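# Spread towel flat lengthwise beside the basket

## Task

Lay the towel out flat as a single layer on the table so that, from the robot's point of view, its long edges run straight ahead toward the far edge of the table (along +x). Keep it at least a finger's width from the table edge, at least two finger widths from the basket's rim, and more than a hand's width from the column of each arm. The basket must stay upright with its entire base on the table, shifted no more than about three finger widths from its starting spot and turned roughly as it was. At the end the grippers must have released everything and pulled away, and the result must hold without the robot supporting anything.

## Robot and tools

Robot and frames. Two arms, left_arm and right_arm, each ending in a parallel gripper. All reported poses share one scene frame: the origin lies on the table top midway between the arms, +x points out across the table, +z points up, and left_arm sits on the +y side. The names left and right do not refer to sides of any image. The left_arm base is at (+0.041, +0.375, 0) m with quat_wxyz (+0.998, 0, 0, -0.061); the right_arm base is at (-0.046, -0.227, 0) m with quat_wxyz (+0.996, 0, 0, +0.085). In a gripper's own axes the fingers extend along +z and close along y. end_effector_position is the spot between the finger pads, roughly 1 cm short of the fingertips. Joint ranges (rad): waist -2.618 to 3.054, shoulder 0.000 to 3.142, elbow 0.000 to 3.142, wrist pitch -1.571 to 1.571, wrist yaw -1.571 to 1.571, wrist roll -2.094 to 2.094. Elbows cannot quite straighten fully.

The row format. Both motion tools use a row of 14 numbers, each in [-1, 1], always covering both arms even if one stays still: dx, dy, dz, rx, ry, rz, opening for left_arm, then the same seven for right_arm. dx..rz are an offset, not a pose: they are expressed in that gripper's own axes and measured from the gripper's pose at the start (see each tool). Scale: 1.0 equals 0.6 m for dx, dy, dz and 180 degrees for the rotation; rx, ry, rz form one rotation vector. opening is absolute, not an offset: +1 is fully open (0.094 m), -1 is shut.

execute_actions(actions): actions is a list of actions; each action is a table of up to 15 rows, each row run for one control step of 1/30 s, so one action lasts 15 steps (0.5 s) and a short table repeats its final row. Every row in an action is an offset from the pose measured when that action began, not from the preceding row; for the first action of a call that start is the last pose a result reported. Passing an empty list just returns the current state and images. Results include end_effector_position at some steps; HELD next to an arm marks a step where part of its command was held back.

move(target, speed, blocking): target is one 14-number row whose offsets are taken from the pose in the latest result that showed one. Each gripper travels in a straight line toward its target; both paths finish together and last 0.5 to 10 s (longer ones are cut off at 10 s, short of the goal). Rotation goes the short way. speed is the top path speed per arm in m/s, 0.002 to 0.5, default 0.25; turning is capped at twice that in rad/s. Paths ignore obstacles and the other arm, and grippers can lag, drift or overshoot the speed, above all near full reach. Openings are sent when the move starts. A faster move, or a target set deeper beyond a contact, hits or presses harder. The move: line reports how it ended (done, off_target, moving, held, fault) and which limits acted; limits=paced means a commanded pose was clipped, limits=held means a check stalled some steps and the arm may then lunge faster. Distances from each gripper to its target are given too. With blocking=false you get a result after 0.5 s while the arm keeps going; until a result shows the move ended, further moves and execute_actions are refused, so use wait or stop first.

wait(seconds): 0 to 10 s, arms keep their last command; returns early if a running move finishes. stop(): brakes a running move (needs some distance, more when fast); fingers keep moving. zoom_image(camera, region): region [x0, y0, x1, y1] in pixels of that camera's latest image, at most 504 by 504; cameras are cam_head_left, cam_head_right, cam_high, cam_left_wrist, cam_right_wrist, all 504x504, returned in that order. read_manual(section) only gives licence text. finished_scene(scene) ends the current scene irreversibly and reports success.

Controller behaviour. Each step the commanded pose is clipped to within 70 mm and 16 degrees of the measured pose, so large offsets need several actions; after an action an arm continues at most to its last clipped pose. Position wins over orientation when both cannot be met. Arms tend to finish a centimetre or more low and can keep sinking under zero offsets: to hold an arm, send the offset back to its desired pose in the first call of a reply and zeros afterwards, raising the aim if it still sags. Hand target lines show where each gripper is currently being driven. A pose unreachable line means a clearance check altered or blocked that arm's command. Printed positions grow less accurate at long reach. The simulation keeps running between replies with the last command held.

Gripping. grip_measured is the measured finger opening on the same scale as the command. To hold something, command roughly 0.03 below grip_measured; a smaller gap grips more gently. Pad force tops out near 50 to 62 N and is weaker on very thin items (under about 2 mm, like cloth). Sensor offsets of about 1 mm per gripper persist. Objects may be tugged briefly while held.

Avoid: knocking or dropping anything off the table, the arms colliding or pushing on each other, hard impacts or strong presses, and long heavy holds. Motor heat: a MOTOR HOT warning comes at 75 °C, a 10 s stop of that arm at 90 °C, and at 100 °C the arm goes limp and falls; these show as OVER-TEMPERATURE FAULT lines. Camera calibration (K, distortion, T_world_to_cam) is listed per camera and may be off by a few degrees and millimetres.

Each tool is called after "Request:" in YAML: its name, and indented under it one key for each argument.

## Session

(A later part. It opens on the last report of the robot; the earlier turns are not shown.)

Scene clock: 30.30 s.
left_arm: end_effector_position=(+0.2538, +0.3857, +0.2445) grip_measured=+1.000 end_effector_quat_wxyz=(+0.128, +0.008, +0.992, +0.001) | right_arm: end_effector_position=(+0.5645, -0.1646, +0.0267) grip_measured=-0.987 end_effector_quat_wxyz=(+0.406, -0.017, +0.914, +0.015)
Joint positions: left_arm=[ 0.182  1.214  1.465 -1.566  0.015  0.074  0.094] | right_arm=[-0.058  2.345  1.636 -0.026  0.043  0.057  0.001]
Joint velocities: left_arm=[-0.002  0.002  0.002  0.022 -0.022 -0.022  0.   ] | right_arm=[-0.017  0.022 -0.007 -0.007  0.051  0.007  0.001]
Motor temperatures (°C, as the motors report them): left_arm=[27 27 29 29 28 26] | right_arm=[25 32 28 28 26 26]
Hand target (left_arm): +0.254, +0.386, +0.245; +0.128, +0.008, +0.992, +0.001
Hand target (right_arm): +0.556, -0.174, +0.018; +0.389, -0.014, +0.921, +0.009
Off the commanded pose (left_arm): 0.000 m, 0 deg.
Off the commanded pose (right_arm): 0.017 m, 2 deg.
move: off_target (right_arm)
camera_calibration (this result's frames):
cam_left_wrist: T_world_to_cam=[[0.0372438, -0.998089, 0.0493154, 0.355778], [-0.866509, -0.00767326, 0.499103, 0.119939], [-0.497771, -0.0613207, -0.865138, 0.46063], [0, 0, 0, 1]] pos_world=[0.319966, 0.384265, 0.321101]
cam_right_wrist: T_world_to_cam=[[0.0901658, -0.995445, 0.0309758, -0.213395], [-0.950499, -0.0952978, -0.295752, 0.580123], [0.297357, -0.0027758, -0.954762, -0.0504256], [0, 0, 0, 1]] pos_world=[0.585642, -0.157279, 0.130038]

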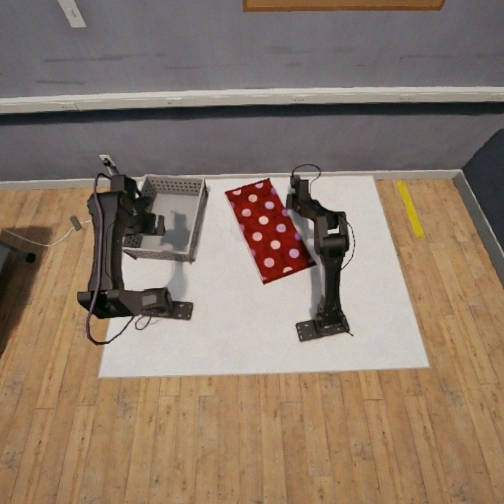

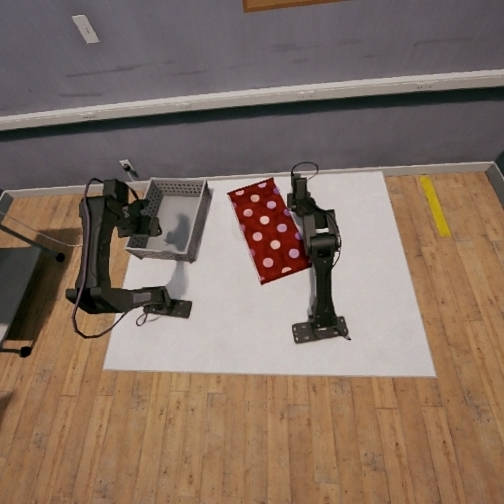

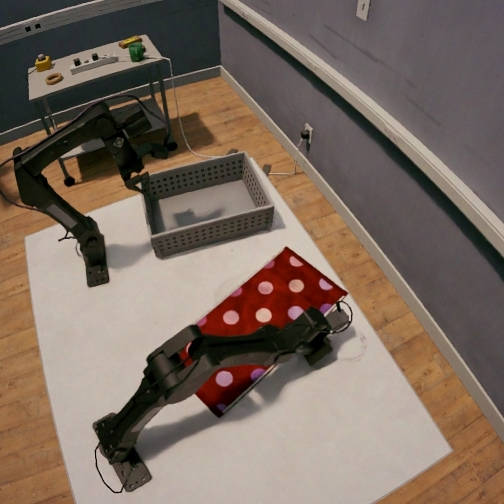

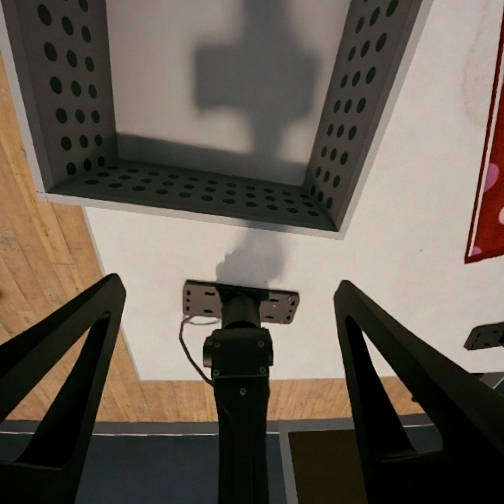

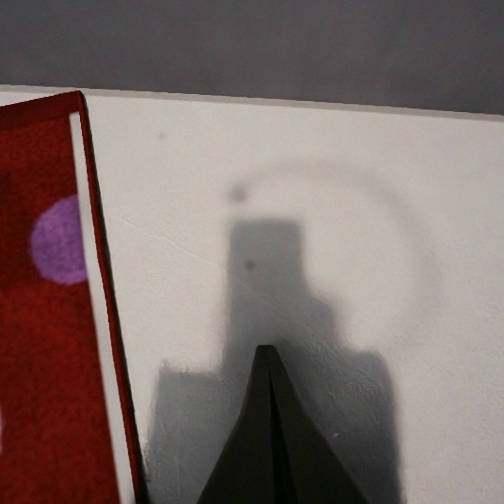

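Request:
move:
  target: [0.16,-0.72,0.06,-0.06,0.082,0,-1,0,-0.4,-0.25,0,0,0,-1]

Request:
move:
  target: [0,-0.035,0.19,0,0,0,-1,0,0,0,0,0,0,-1]
  speed: 0.15

Scene clock: 32.83 s.
left_arm: end_effector_position=(+0.1688, -0.0394, +0.1838) grip_measured=-0.982 end_effector_quat_wxyz=(+0.045, +0.006, +0.997, -0.054) | right_arm: end_effector_position=(+0.4573, -0.4118, +0.1058) grip_measured=-0.987 end_effector_quat_wxyz=(+0.386, -0.009, +0.923, +0.011)
Joint positions: left_arm=[-1.174  2.158  2.289 -1.572 -0.056 -1.281  0.001] | right_arm=[-0.64   2.016  1.482 -0.311 -0.353 -0.354  0.001]
Joint velocities: left_arm=[-0.007 -0.007 -0.017 -0.051 -0.007  0.007 -0.   ] | right_arm=[-0.012 -0.007 -0.012 -0.007 -0.095  0.007  0.   ]
Motor temperatures (°C, as the motors report them): left_arm=[27 28 29 29 28 26] | right_arm=[25 32 28 28 26 26]
Hand target (left_arm): +0.170, -0.041, +0.188; +0.045, +0.002, +0.997, -0.060
Hand target (right_arm): +0.463, -0.412, +0.129; +0.406, -0.020, +0.914, +0.007
Off the commanded pose (left_arm): 0.008 m, 18 deg; orientation clipped at the last step of the last action.
Off the commanded pose (right_arm): 0.019 m, 3 deg.
joint sent to its limit (left arm) — the command would take joint 4 (wrist pitch) past its lower limit, so that joint was sent only as far as its limit.
move: off_target (left_arm, right_arm); limits=paced
camera_calibration (this result's frames):
cam_left_wrist: T_world_to_cam=[[0.0444106, -0.987387, 0.15197, -0.0819953], [-0.771617, 0.062718, 0.632988, 0.0355561], [-0.634535, -0.145374, -0.759099, 0.34002], [0, 0, 0, 1]] pos_world=[0.246832, -0.0337611, 0.248063]
cam_right_wrist: T_world_to_cam=[[0.0749667, -0.996732, 0.0300943, -0.445768], [-0.96415, -0.0801538, -0.252964, 0.486056], [0.254549, -0.0100516, -0.967008, 0.074112], [0, 0, 0, 1]] pos_world=[0.483183, -0.404607, 0.208036]

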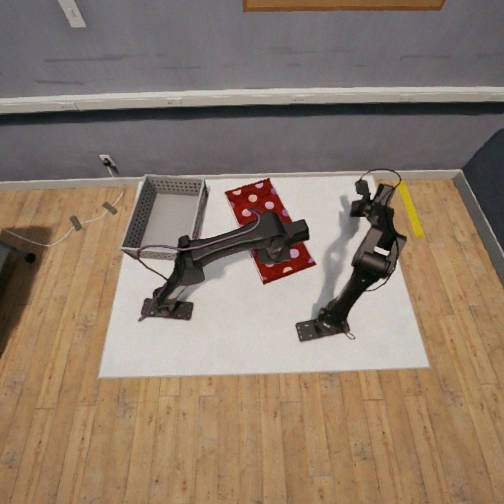

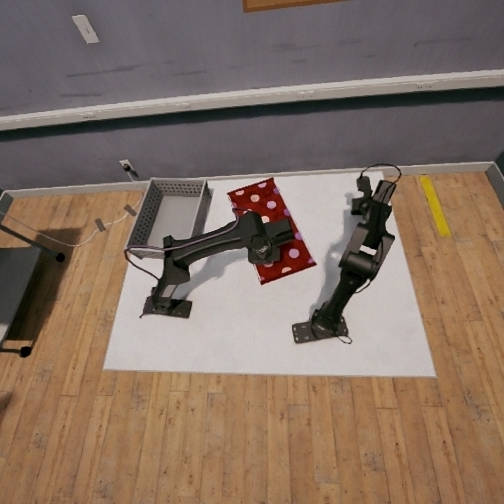

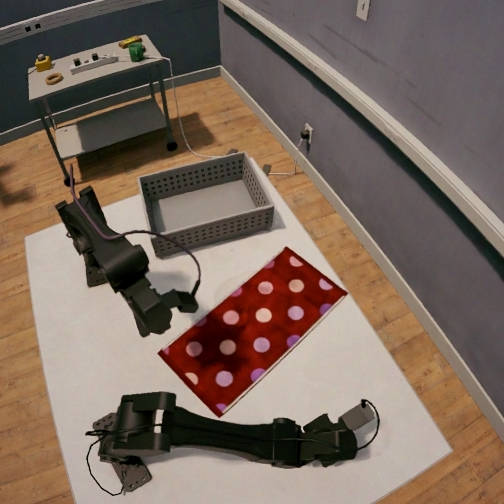

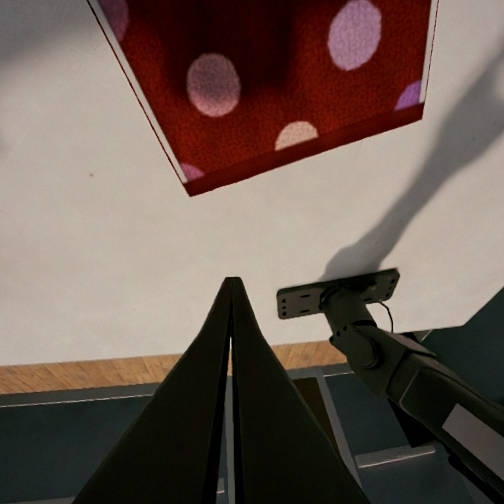

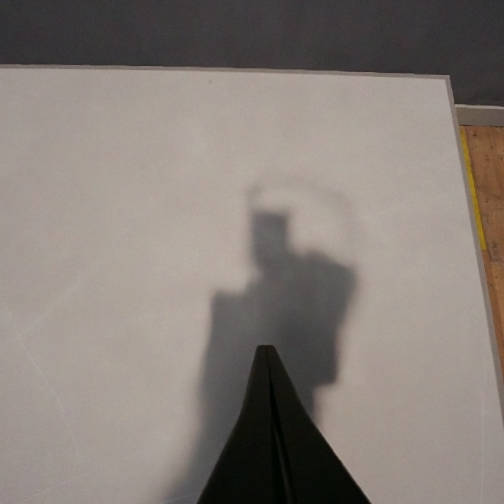

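Scene clock: 34.17 s.
left_arm: end_effector_position=(+0.1779, -0.0714, +0.0751) grip_measured=-0.982 end_effector_quat_wxyz=(+0.044, +0.006, +0.998, -0.050) | right_arm: end_effector_position=(+0.4572, -0.4123, +0.1057) grip_measured=-0.987 end_effector_quat_wxyz=(+0.385, -0.009, +0.923, +0.010)
Joint positions: left_arm=[-1.174  2.245  1.992 -1.197 -0.056 -1.281  0.001] | right_arm=[-0.64   2.016  1.482 -0.311 -0.35  -0.354  0.001]
Joint velocities: left_arm=[-0.002 -0.007  0.007 -0.066 -0.037 -0.007 -0.   ] | right_arm=[-0.012 -0.002 -0.012 -0.037  0.022  0.007  0.   ]
Motor temperatures (°C, as the motors report them): left_arm=[27 28 29 29 28 26] | right_arm=[25 32 28 28 26 26]
Hand target (left_arm): +0.179, -0.074, +0.074; +0.045, +0.006, +0.997, -0.055
Hand target (right_arm): +0.457, -0.412, +0.106; +0.386, -0.009, +0.923, +0.011
Off the commanded pose (left_arm): 0.002 m, 1 deg.
Off the commanded pose (right_arm): 0.000 m, 0 deg.
move: done
camera_calibration (this result's frames):
cam_left_wrist: T_world_to_cam=[[0.0448056, -0.988792, 0.142415, -0.0969942], [-0.769915, 0.0566613, 0.635626, 0.112372], [-0.636572, -0.138127, -0.758747, 0.259442], [0, 0, 0, 1]] pos_world=[0.256017, -0.0664384, 0.139237]
cam_right_wrist: T_world_to_cam=[[0.0732297, -0.996808, 0.0318048, -0.445621], [-0.964519, -0.0788965, -0.251951, 0.486467], [0.253656, -0.012226, -0.967217, 0.0735498], [0, 0, 0, 1]] pos_world=[0.483183, -0.404918, 0.207878]

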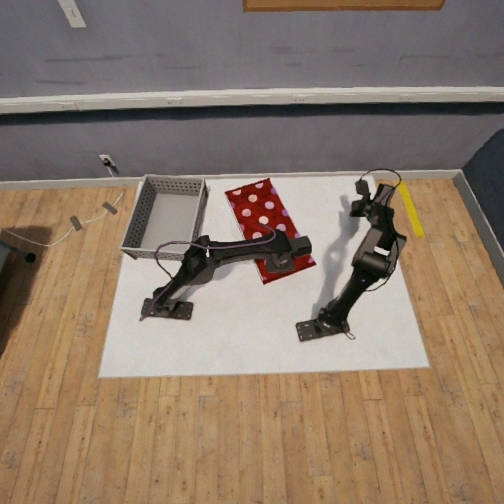

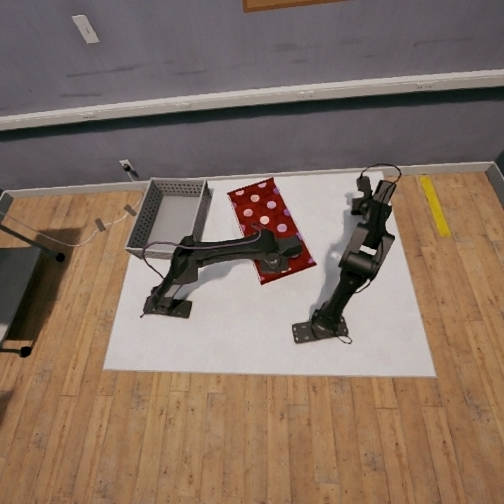

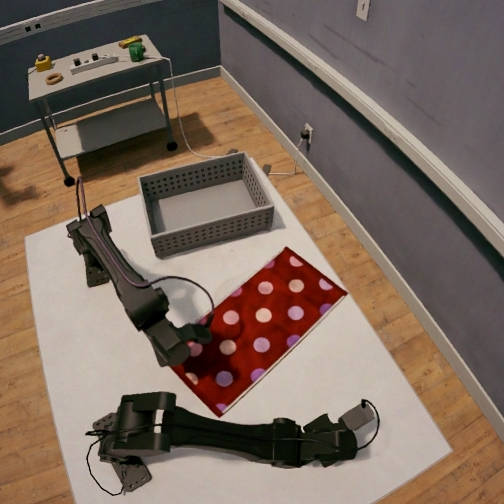

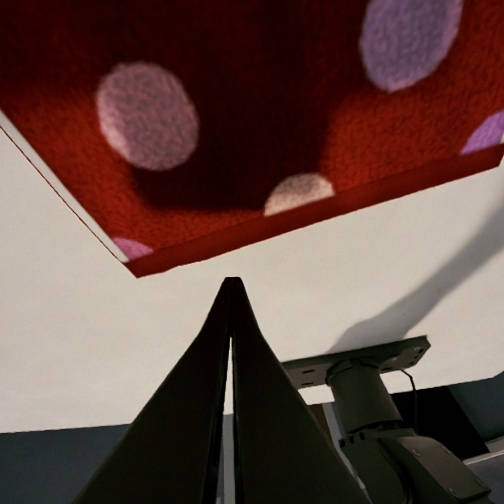

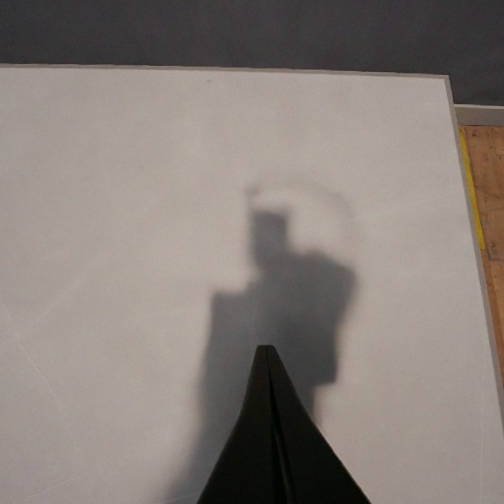

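Request:
move:
  target: [0.01,0.03,0.12,0,0,0,-1,0,0,0,0,0,0,-1]
  speed: 0.06

Request:
execute_actions:
  actions:
    - [[0.01,0.03,0.03,0,0,0,-1,0,0,0,0,0,0,-1]]
    - [[0.025,0.06,0.025,0,0,0,-1,0,0,0,0,0,0,-1]]
    - [[0.025,0.06,0.025,0,0,0,-1,0,0,0,0,0,0,-1]]
    - [[0.025,0.06,0.025,0,0,0,-1,0,0,0,0,0,0,-1]]

Scene clock: 35.80 s.
left_arm: end_effector_position=(+0.1747, -0.0600, +0.0209) grip_measured=-0.982 end_effector_quat_wxyz=(+0.043, +0.007, +0.998, -0.048) | right_arm: end_effector_position=(+0.4571, -0.4127, +0.1056) grip_measured=-0.987 end_effector_quat_wxyz=(+0.385, -0.008, +0.923, +0.009)
Joint positions: left_arm=[-1.174  2.228  1.747 -0.974 -0.056 -1.28   0.001] | right_arm=[-0.64   2.016  1.482 -0.311 -0.348 -0.354  0.001]
Joint velocities: left_arm=[-0.012 -0.012 -0.042 -0.022  0.022 -0.037  0.   ] | right_arm=[-0.002 -0.007 -0.007 -0.007  0.007 -0.095 -0.002]
Motor temperatures (°C, as the motors report them): left_arm=[27 29 29 29 28 26] | right_arm=[25 32 28 28 26 26]
Hand target (left_arm): +0.178, -0.060, +0.002; +0.043, +0.006, +0.998, -0.049
Hand target (right_arm): +0.457, -0.412, +0.106; +0.385, -0.009, +0.923, +0.010
Off the commanded pose (left_arm): 0.020 m, 0 deg.
Off the commanded pose (right_arm): 0.000 m, 0 deg.
move: off_target (left_arm)
camera_calibration (this result's frames):
cam_left_wrist: T_world_to_cam=[[0.0442063, -0.989402, 0.138307, -0.0776861], [-0.769198, 0.0546319, 0.636671, 0.143424], [-0.63748, -0.134531, -0.758631, 0.218238], [0, 0, 0, 1]] pos_world=[0.252878, -0.0553385, 0.0849933]
cam_right_wrist: T_world_to_cam=[[0.0717419, -0.996868, 0.0332722, -0.445493], [-0.964832, -0.0778168, -0.251085, 0.486821], [0.252887, -0.0140888, -0.967393, 0.0730686], [0, 0, 0, 1]] pos_world=[0.483183, -0.405186, 0.207742]

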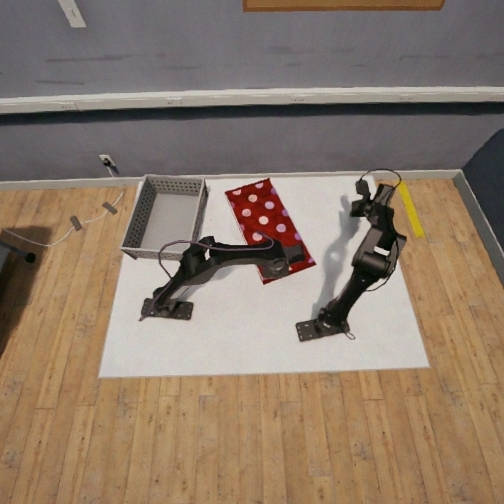

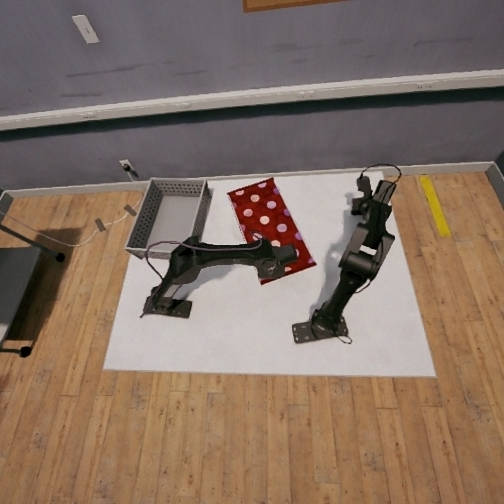

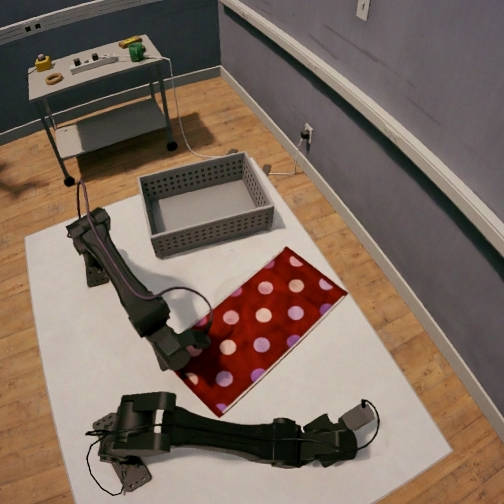

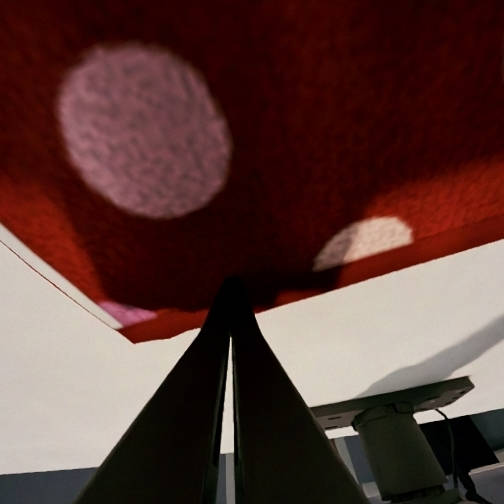

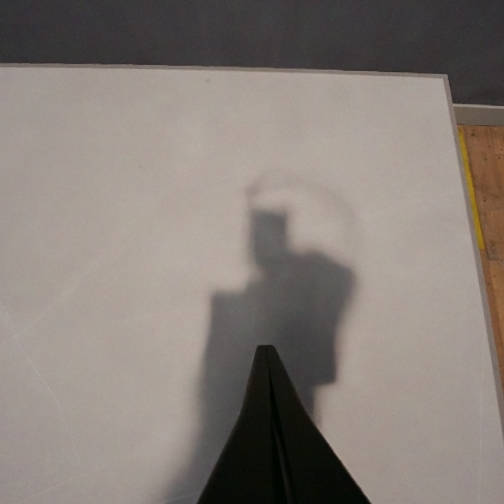

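Scene clock: 37.80 s.
left_arm: end_effector_position=(+0.1673, -0.0340, +0.0189) grip_measured=-0.983 end_effector_quat_wxyz=(+0.088, -0.006, +0.974, -0.211) | right_arm: end_effector_position=(+0.4568, -0.4143, +0.1051) grip_measured=-0.987 end_effector_quat_wxyz=(+0.383, -0.007, +0.924, +0.004)
Joint positions: left_arm=[-1.174  1.882  1.108 -0.339 -0.056 -1.295  0.001] | right_arm=[-0.64   2.016  1.482 -0.311 -0.338 -0.354  0.001]
Joint velocities: left_arm=[-0.012 -0.002  0.012  0.022 -0.007 -0.022  0.   ] | right_arm=[-0.012 -0.007  0.012 -0.037 -0.007  0.022 -0.001]
Motor temperatures (°C, as the motors report them): left_arm=[27 29 29 29 28 26] | right_arm=[25 32 28 28 26 26]
Hand target (left_arm): +0.156, -0.007, -0.007; +0.074, -0.001, +0.985, -0.159
Hand target (right_arm): +0.457, -0.414, +0.105; +0.384, -0.007, +0.923, +0.005
Off the commanded pose (left_arm): 0.040 m, 6 deg.
Off the commanded pose (right_arm): 0.000 m, 0 deg.
Step readings (end_effector_position; steps 1 to 15: 1st action; 16 to 30: 2nd action; 31 to 45: 3rd action; 46 to 60: 4th action):
0: left_arm (+0.1747, -0.0600, +0.0209) | right_arm (+0.4571, -0.4127, +0.1056)
1: left_arm (+0.1743, -0.0588, +0.0206) | right_arm (+0.4571, -0.4127, +0.1055)
2: left_arm (+0.1739, -0.0573, +0.0213) | right_arm (+0.4571, -0.4128, +0.1055)
4: left_arm (+0.1737, -0.0566, +0.0206) | right_arm (+0.4571, -0.4129, +0.1055)
8: left_arm (+0.1738, -0.0570, +0.0209) | right_arm (+0.4570, -0.4131, +0.1055)
15: left_arm (+0.1738, -0.0570, +0.0208) | right_arm (+0.4570, -0.4131, +0.1054)
16: left_arm (+0.1735, -0.0559, +0.0202) | right_arm (+0.4570, -0.4132, +0.1054)
17: left_arm (+0.1723, -0.0517, +0.0210) | right_arm (+0.4570, -0.4132, +0.1054)
19: left_arm (+0.1696, -0.0420, +0.0199) | right_arm (+0.4570, -0.4134, +0.1054)
23: left_arm (+0.1699, -0.0430, +0.0202) | right_arm (+0.4570, -0.4134, +0.1053)
30: left_arm (+0.1699, -0.0432, +0.0201) | right_arm (+0.4569, -0.4135, +0.1053)
31: left_arm (+0.1699, -0.0431, +0.0196) | right_arm (+0.4569, -0.4136, +0.1053)
32: left_arm (+0.1690, -0.0398, +0.0198) | right_arm (+0.4569, -0.4136, +0.1053)
34: left_arm (+0.1674, -0.0341, +0.0194) | right_arm (+0.4569, -0.4138, +0.1053)
38: left_arm (+0.1678, -0.0358, +0.0195) | right_arm (+0.4569, -0.4138, +0.1052)
45: left_arm (+0.1679, -0.0360, +0.0194) | right_arm (+0.4568, -0.4139, +0.1052)
46: left_arm (+0.1680, -0.0364, +0.0190) | right_arm (+0.4568, -0.4139, +0.1052)
47: left_arm (+0.1674, -0.0341, +0.0187) | right_arm (+0.4568, -0.4140, +0.1052)
49: left_arm (+0.1667, -0.0319, +0.0187) | right_arm (+0.4568, -0.4141, +0.1052)
53: left_arm (+0.1673, -0.0337, +0.0189) | right_arm (+0.4568, -0.4143, +0.1051)
60: end_effector_position above
camera_calibration (this result's frames):
cam_left_wrist: T_world_to_cam=[[0.0315276, -0.889362, 0.456116, -0.0518036], [-0.822987, 0.23586, 0.516781, 0.155094], [-0.567185, -0.39167, -0.724497, 0.194384], [0, 0, 0, 1]] pos_world=[0.239525, -0.00651824, 0.0843093]
cam_right_wrist: T_world_to_cam=[[0.0655544, -0.997071, 0.0393997, -0.444947], [-0.966114, -0.0732987, -0.247489, 0.488296], [0.249652, -0.0218406, -0.968089, 0.0710694], [0, 0, 0, 1]] pos_world=[0.483175, -0.4063, 0.20718]

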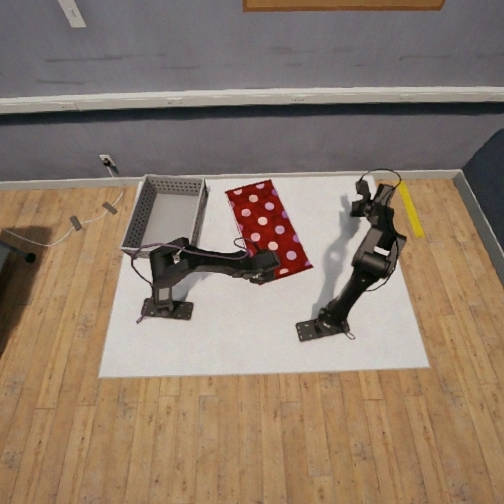

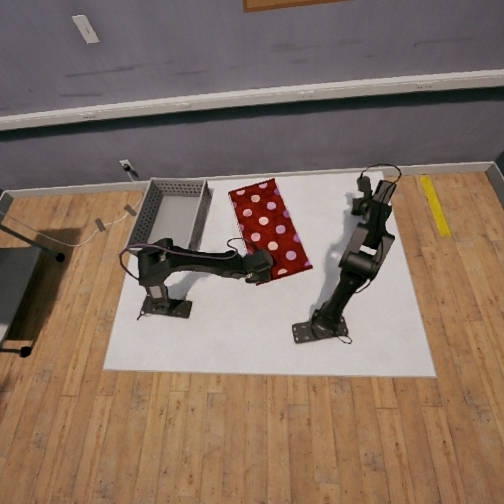

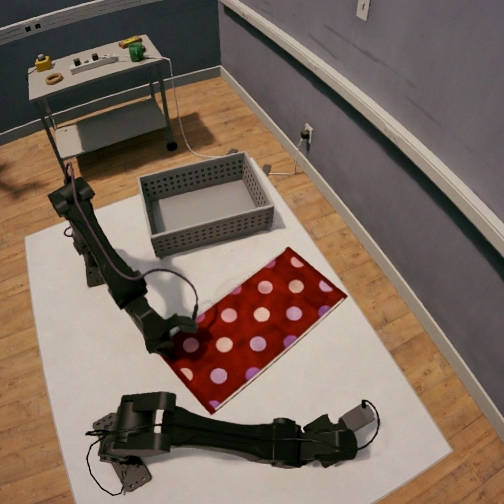

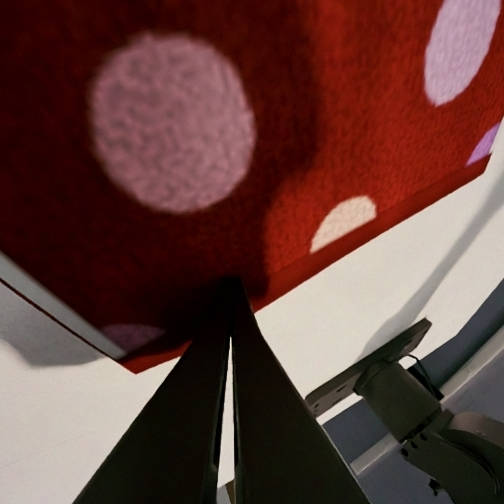

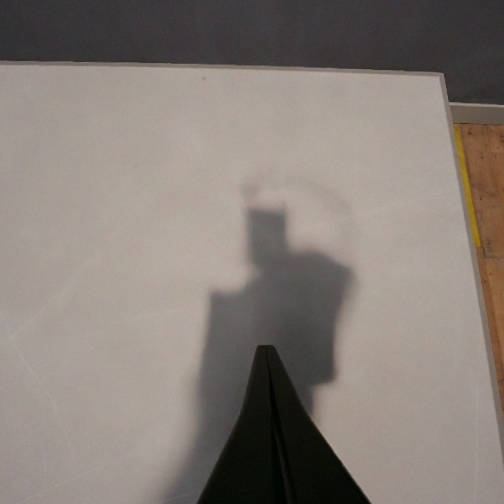

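Request:
move:
  target: [0.043,0.2,-0.07,0,0,0,-1,0,0,0,0,0,0,-1]
  speed: 0.05

Scene clock: 40.80 s.
left_arm: end_effector_position=(+0.1430, +0.0626, +0.0173) grip_measured=-0.983 end_effector_quat_wxyz=(+0.100, -0.008, +0.961, -0.257) | right_arm: end_effector_position=(+0.4566, -0.4147, +0.1050) grip_measured=-0.987 end_effector_quat_wxyz=(+0.383, -0.006, +0.924, +0.003)
Joint positions: left_arm=[-1.162  1.484  0.589 -0.119 -0.05  -1.288  0.001] | right_arm=[-0.64   2.016  1.482 -0.311 -0.335 -0.354  0.001]
Joint velocities: left_arm=[ 0.012 -0.012  0.017 -0.022 -0.007 -0.051 -0.   ] | right_arm=[-0.002  0.002 -0.002 -0.007 -0.037 -0.051  0.001]
Motor temperatures (°C, as the motors report them): left_arm=[27 29 29 29 28 26] | right_arm=[25 32 28 29 26 26]
Hand target (left_arm): +0.137, +0.089, +0.001; +0.088, -0.006, +0.973, -0.212
Hand target (right_arm): +0.457, -0.414, +0.105; +0.383, -0.007, +0.924, +0.004
Off the commanded pose (left_arm): 0.033 m, 6 deg.
Off the commanded pose (right_arm): 0.000 m, 0 deg.
move: off_target (left_arm)
camera_calibration (this result's frames):
cam_left_wrist: T_world_to_cam=[[0.0207197, -0.841946, 0.539164, 0.0327286], [-0.836108, 0.28109, 0.471075, 0.112931], [-0.548174, -0.46056, -0.698134, 0.218353], [0, 0, 0, 1]] pos_world=[0.21344, 0.0963768, 0.0815949]
cam_right_wrist: T_world_to_cam=[[0.0638252, -0.997114, 0.0411192, -0.444791], [-0.966466, -0.0720281, -0.246486, 0.48871], [0.248737, -0.0240082, -0.968274, 0.0705114], [0, 0, 0, 1]] pos_world=[0.483172, -0.406613, 0.207024]

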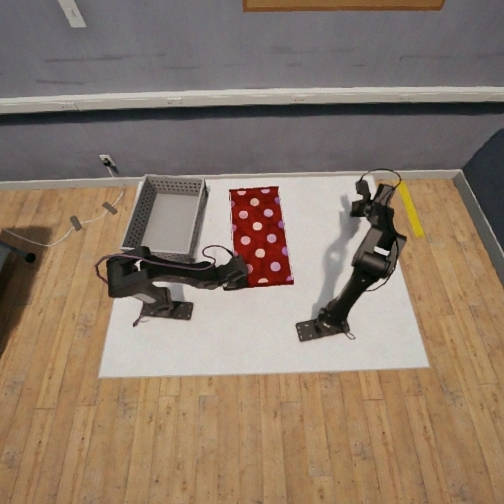

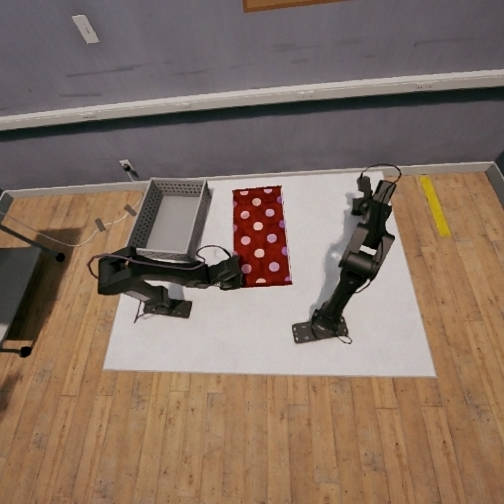

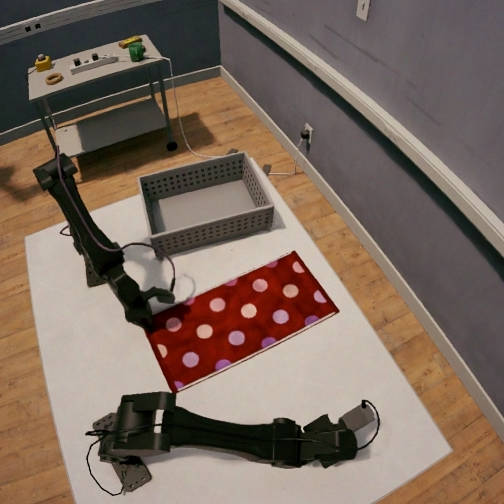

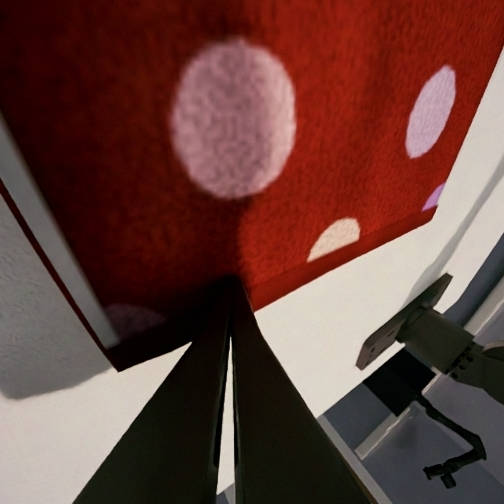

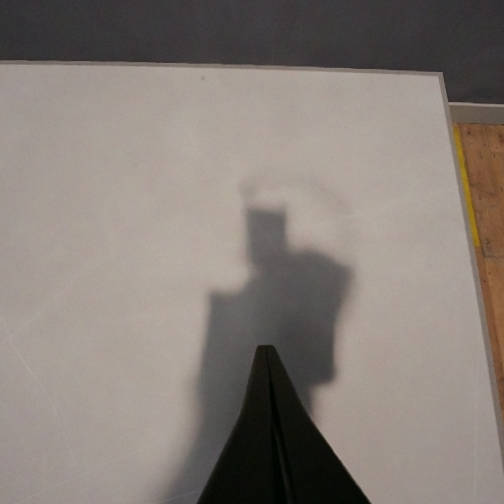

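About 3° left; small nudge, then clear.

Request:
move:
  target: [0,0.065,-0.02,0,0,0,-1,0,0,0,0,0,0,-1]
  speed: 0.04

Request:
move:
  target: [0.05,-0.05,-0.28,-0.12,0,0,-1,0,0,0,0,0,0,-1]

Scene clock: 42.20 s.
left_arm: end_effector_position=(+0.1441, +0.0843, +0.0171) grip_measured=-0.983 end_effector_quat_wxyz=(+0.104, -0.009, +0.954, -0.282) | right_arm: end_effector_position=(+0.4565, -0.4151, +0.1049) grip_measured=-0.987 end_effector_quat_wxyz=(+0.382, -0.006, +0.924, +0.002)
Joint positions: left_arm=[-1.122  1.373  0.462 -0.048 -0.021 -1.258  0.001] | right_arm=[-0.64   2.016  1.482 -0.311 -0.333 -0.354  0.001]
Joint velocities: left_arm=[ 0.002 -0.002  0.002 -0.007  0.037 -0.037  0.001] | right_arm=[ 0.007  0.002  0.002 -0.022 -0.007 -0.037  0.   ]
Motor temperatures (°C, as the motors report them): left_arm=[27 29 29 29 28 26] | right_arm=[25 32 29 29 26 26]
Hand target (left_arm): +0.142, +0.101, +0.007; +0.100, -0.008, +0.961, -0.257
Hand target (right_arm): +0.457, -0.415, +0.105; +0.383, -0.006, +0.924, +0.003
Off the commanded pose (left_arm): 0.020 m, 3 deg.
Off the commanded pose (right_arm): 0.000 m, 0 deg.
move: off_target (left_arm)
camera_calibration (this result's frames):
cam_left_wrist: T_world_to_cam=[[0.0144924, -0.812111, 0.583322, 0.0487064], [-0.839857, 0.306699, 0.447857, 0.106607], [-0.542614, -0.496398, -0.677613, 0.230711], [0, 0, 0, 1]] pos_world=[0.214016, 0.121383, 0.0801762]
cam_right_wrist: T_world_to_cam=[[0.0623442, -0.997145, 0.0425943, -0.444655], [-0.966765, -0.0709371, -0.245629, 0.489066], [0.247949, -0.0258652, -0.968428, 0.0700338], [0, 0, 0, 1]] pos_world=[0.483168, -0.406882, 0.206891]

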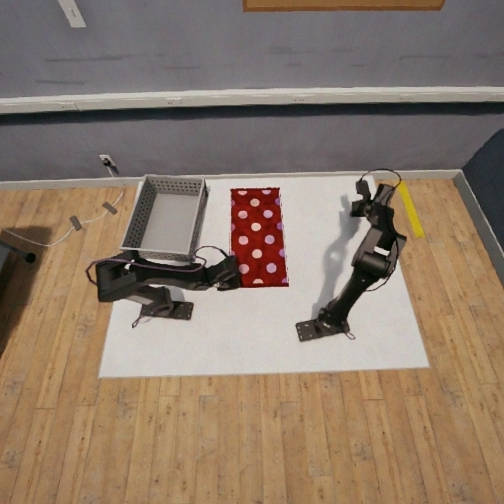

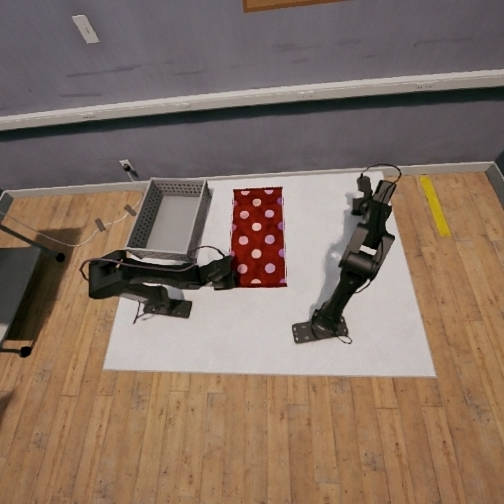

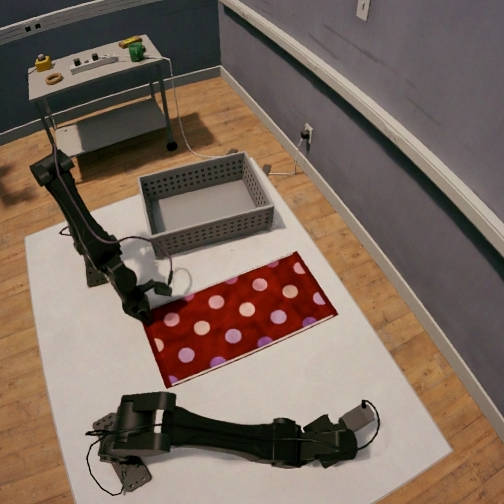

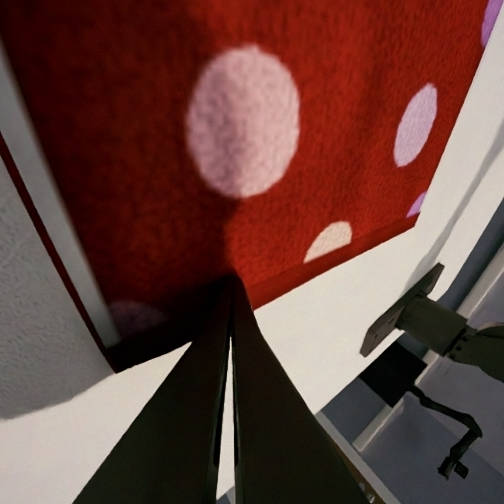

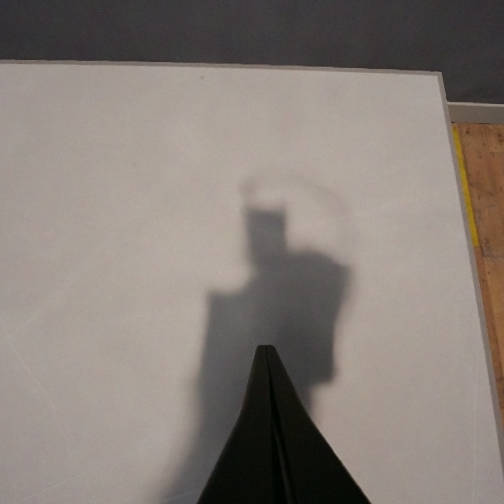

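Scene clock: 43.77 s.
left_arm: end_effector_position=(+0.0796, +0.1454, +0.1648) grip_measured=-0.983 end_effector_quat_wxyz=(+0.092, -0.030, +0.989, -0.112) | right_arm: end_effector_position=(+0.4565, -0.4155, +0.1048) grip_measured=-0.987 end_effector_quat_wxyz=(+0.382, -0.005, +0.924, +0.001)
Joint positions: left_arm=[-1.427  1.208  1.121 -1.259 -0.185 -1.589  0.001] | right_arm=[-0.64   2.016  1.482 -0.311 -0.331 -0.354  0.001]
Joint velocities: left_arm=[ 0.017  0.012 -0.027 -0.081  0.037 -0.037 -0.001] | right_arm=[ 0.002 -0.022  0.007  0.081  0.022 -0.081 -0.001]
Motor temperatures (°C, as the motors report them): left_arm=[27 29 29 29 28 26] | right_arm=[25 32 29 29 26 26]
Hand target (left_arm): +0.080, +0.149, +0.165; +0.099, -0.028, +0.990, -0.099
Hand target (right_arm): +0.457, -0.415, +0.105; +0.382, -0.006, +0.924, +0.002
Off the commanded pose (left_arm): 0.002 m, 2 deg.
Off the commanded pose (right_arm): 0.000 m, 0 deg.
move: done
camera_calibration (this result's frames):
cam_left_wrist: T_world_to_cam=[[0.0943356, -0.956996, 0.274334, 0.0787178], [-0.830097, 0.0765092, 0.552345, -0.0169897], [-0.549581, -0.279829, -0.787183, 0.313274], [0, 0, 0, 1]] pos_world=[0.15064, 0.164296, 0.234393]
cam_right_wrist: T_world_to_cam=[[0.0608644, -0.997173, 0.0440707, -0.444518], [-0.967062, -0.0698444, -0.244773, 0.489421], [0.247159, -0.0277211, -0.968578, 0.0695567], [0, 0, 0, 1]] pos_world=[0.483164, -0.40715, 0.206758]

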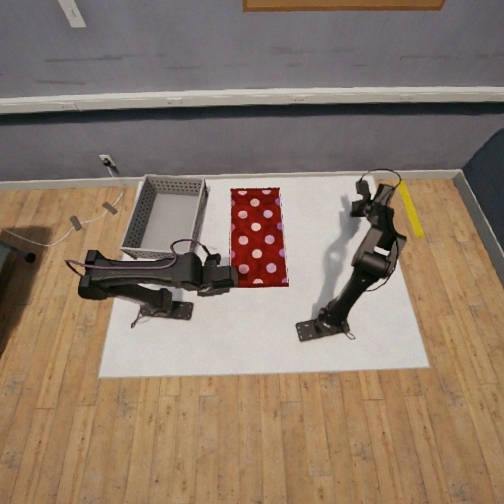

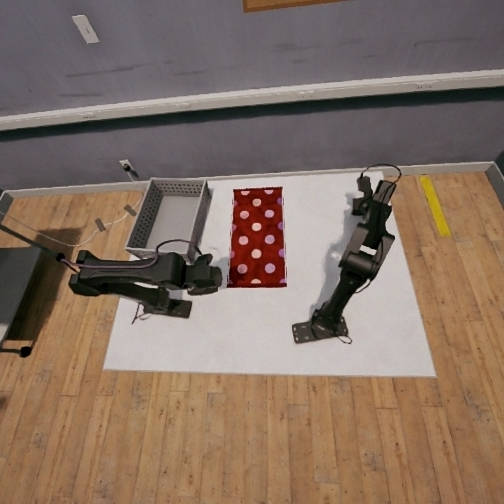

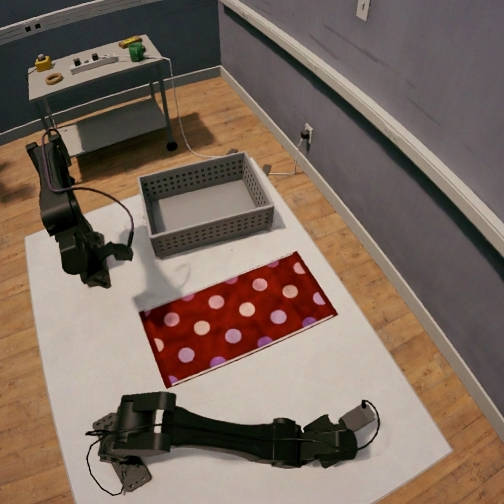

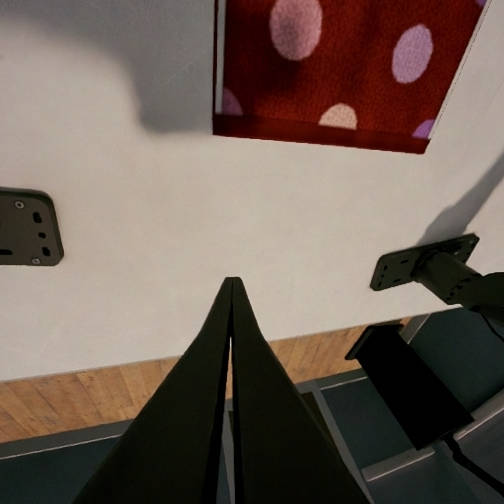

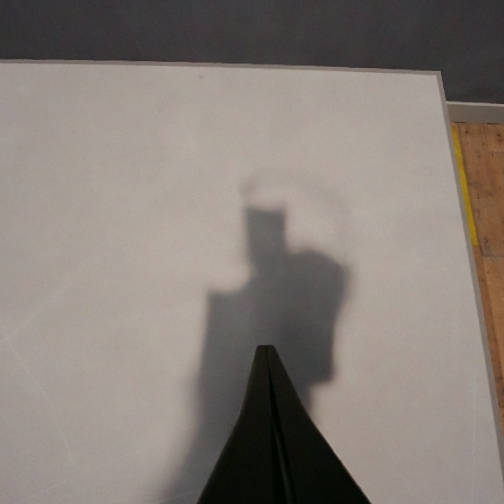

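Request:
finished_scene:
  scene: 1

The scene is finished: the task was done.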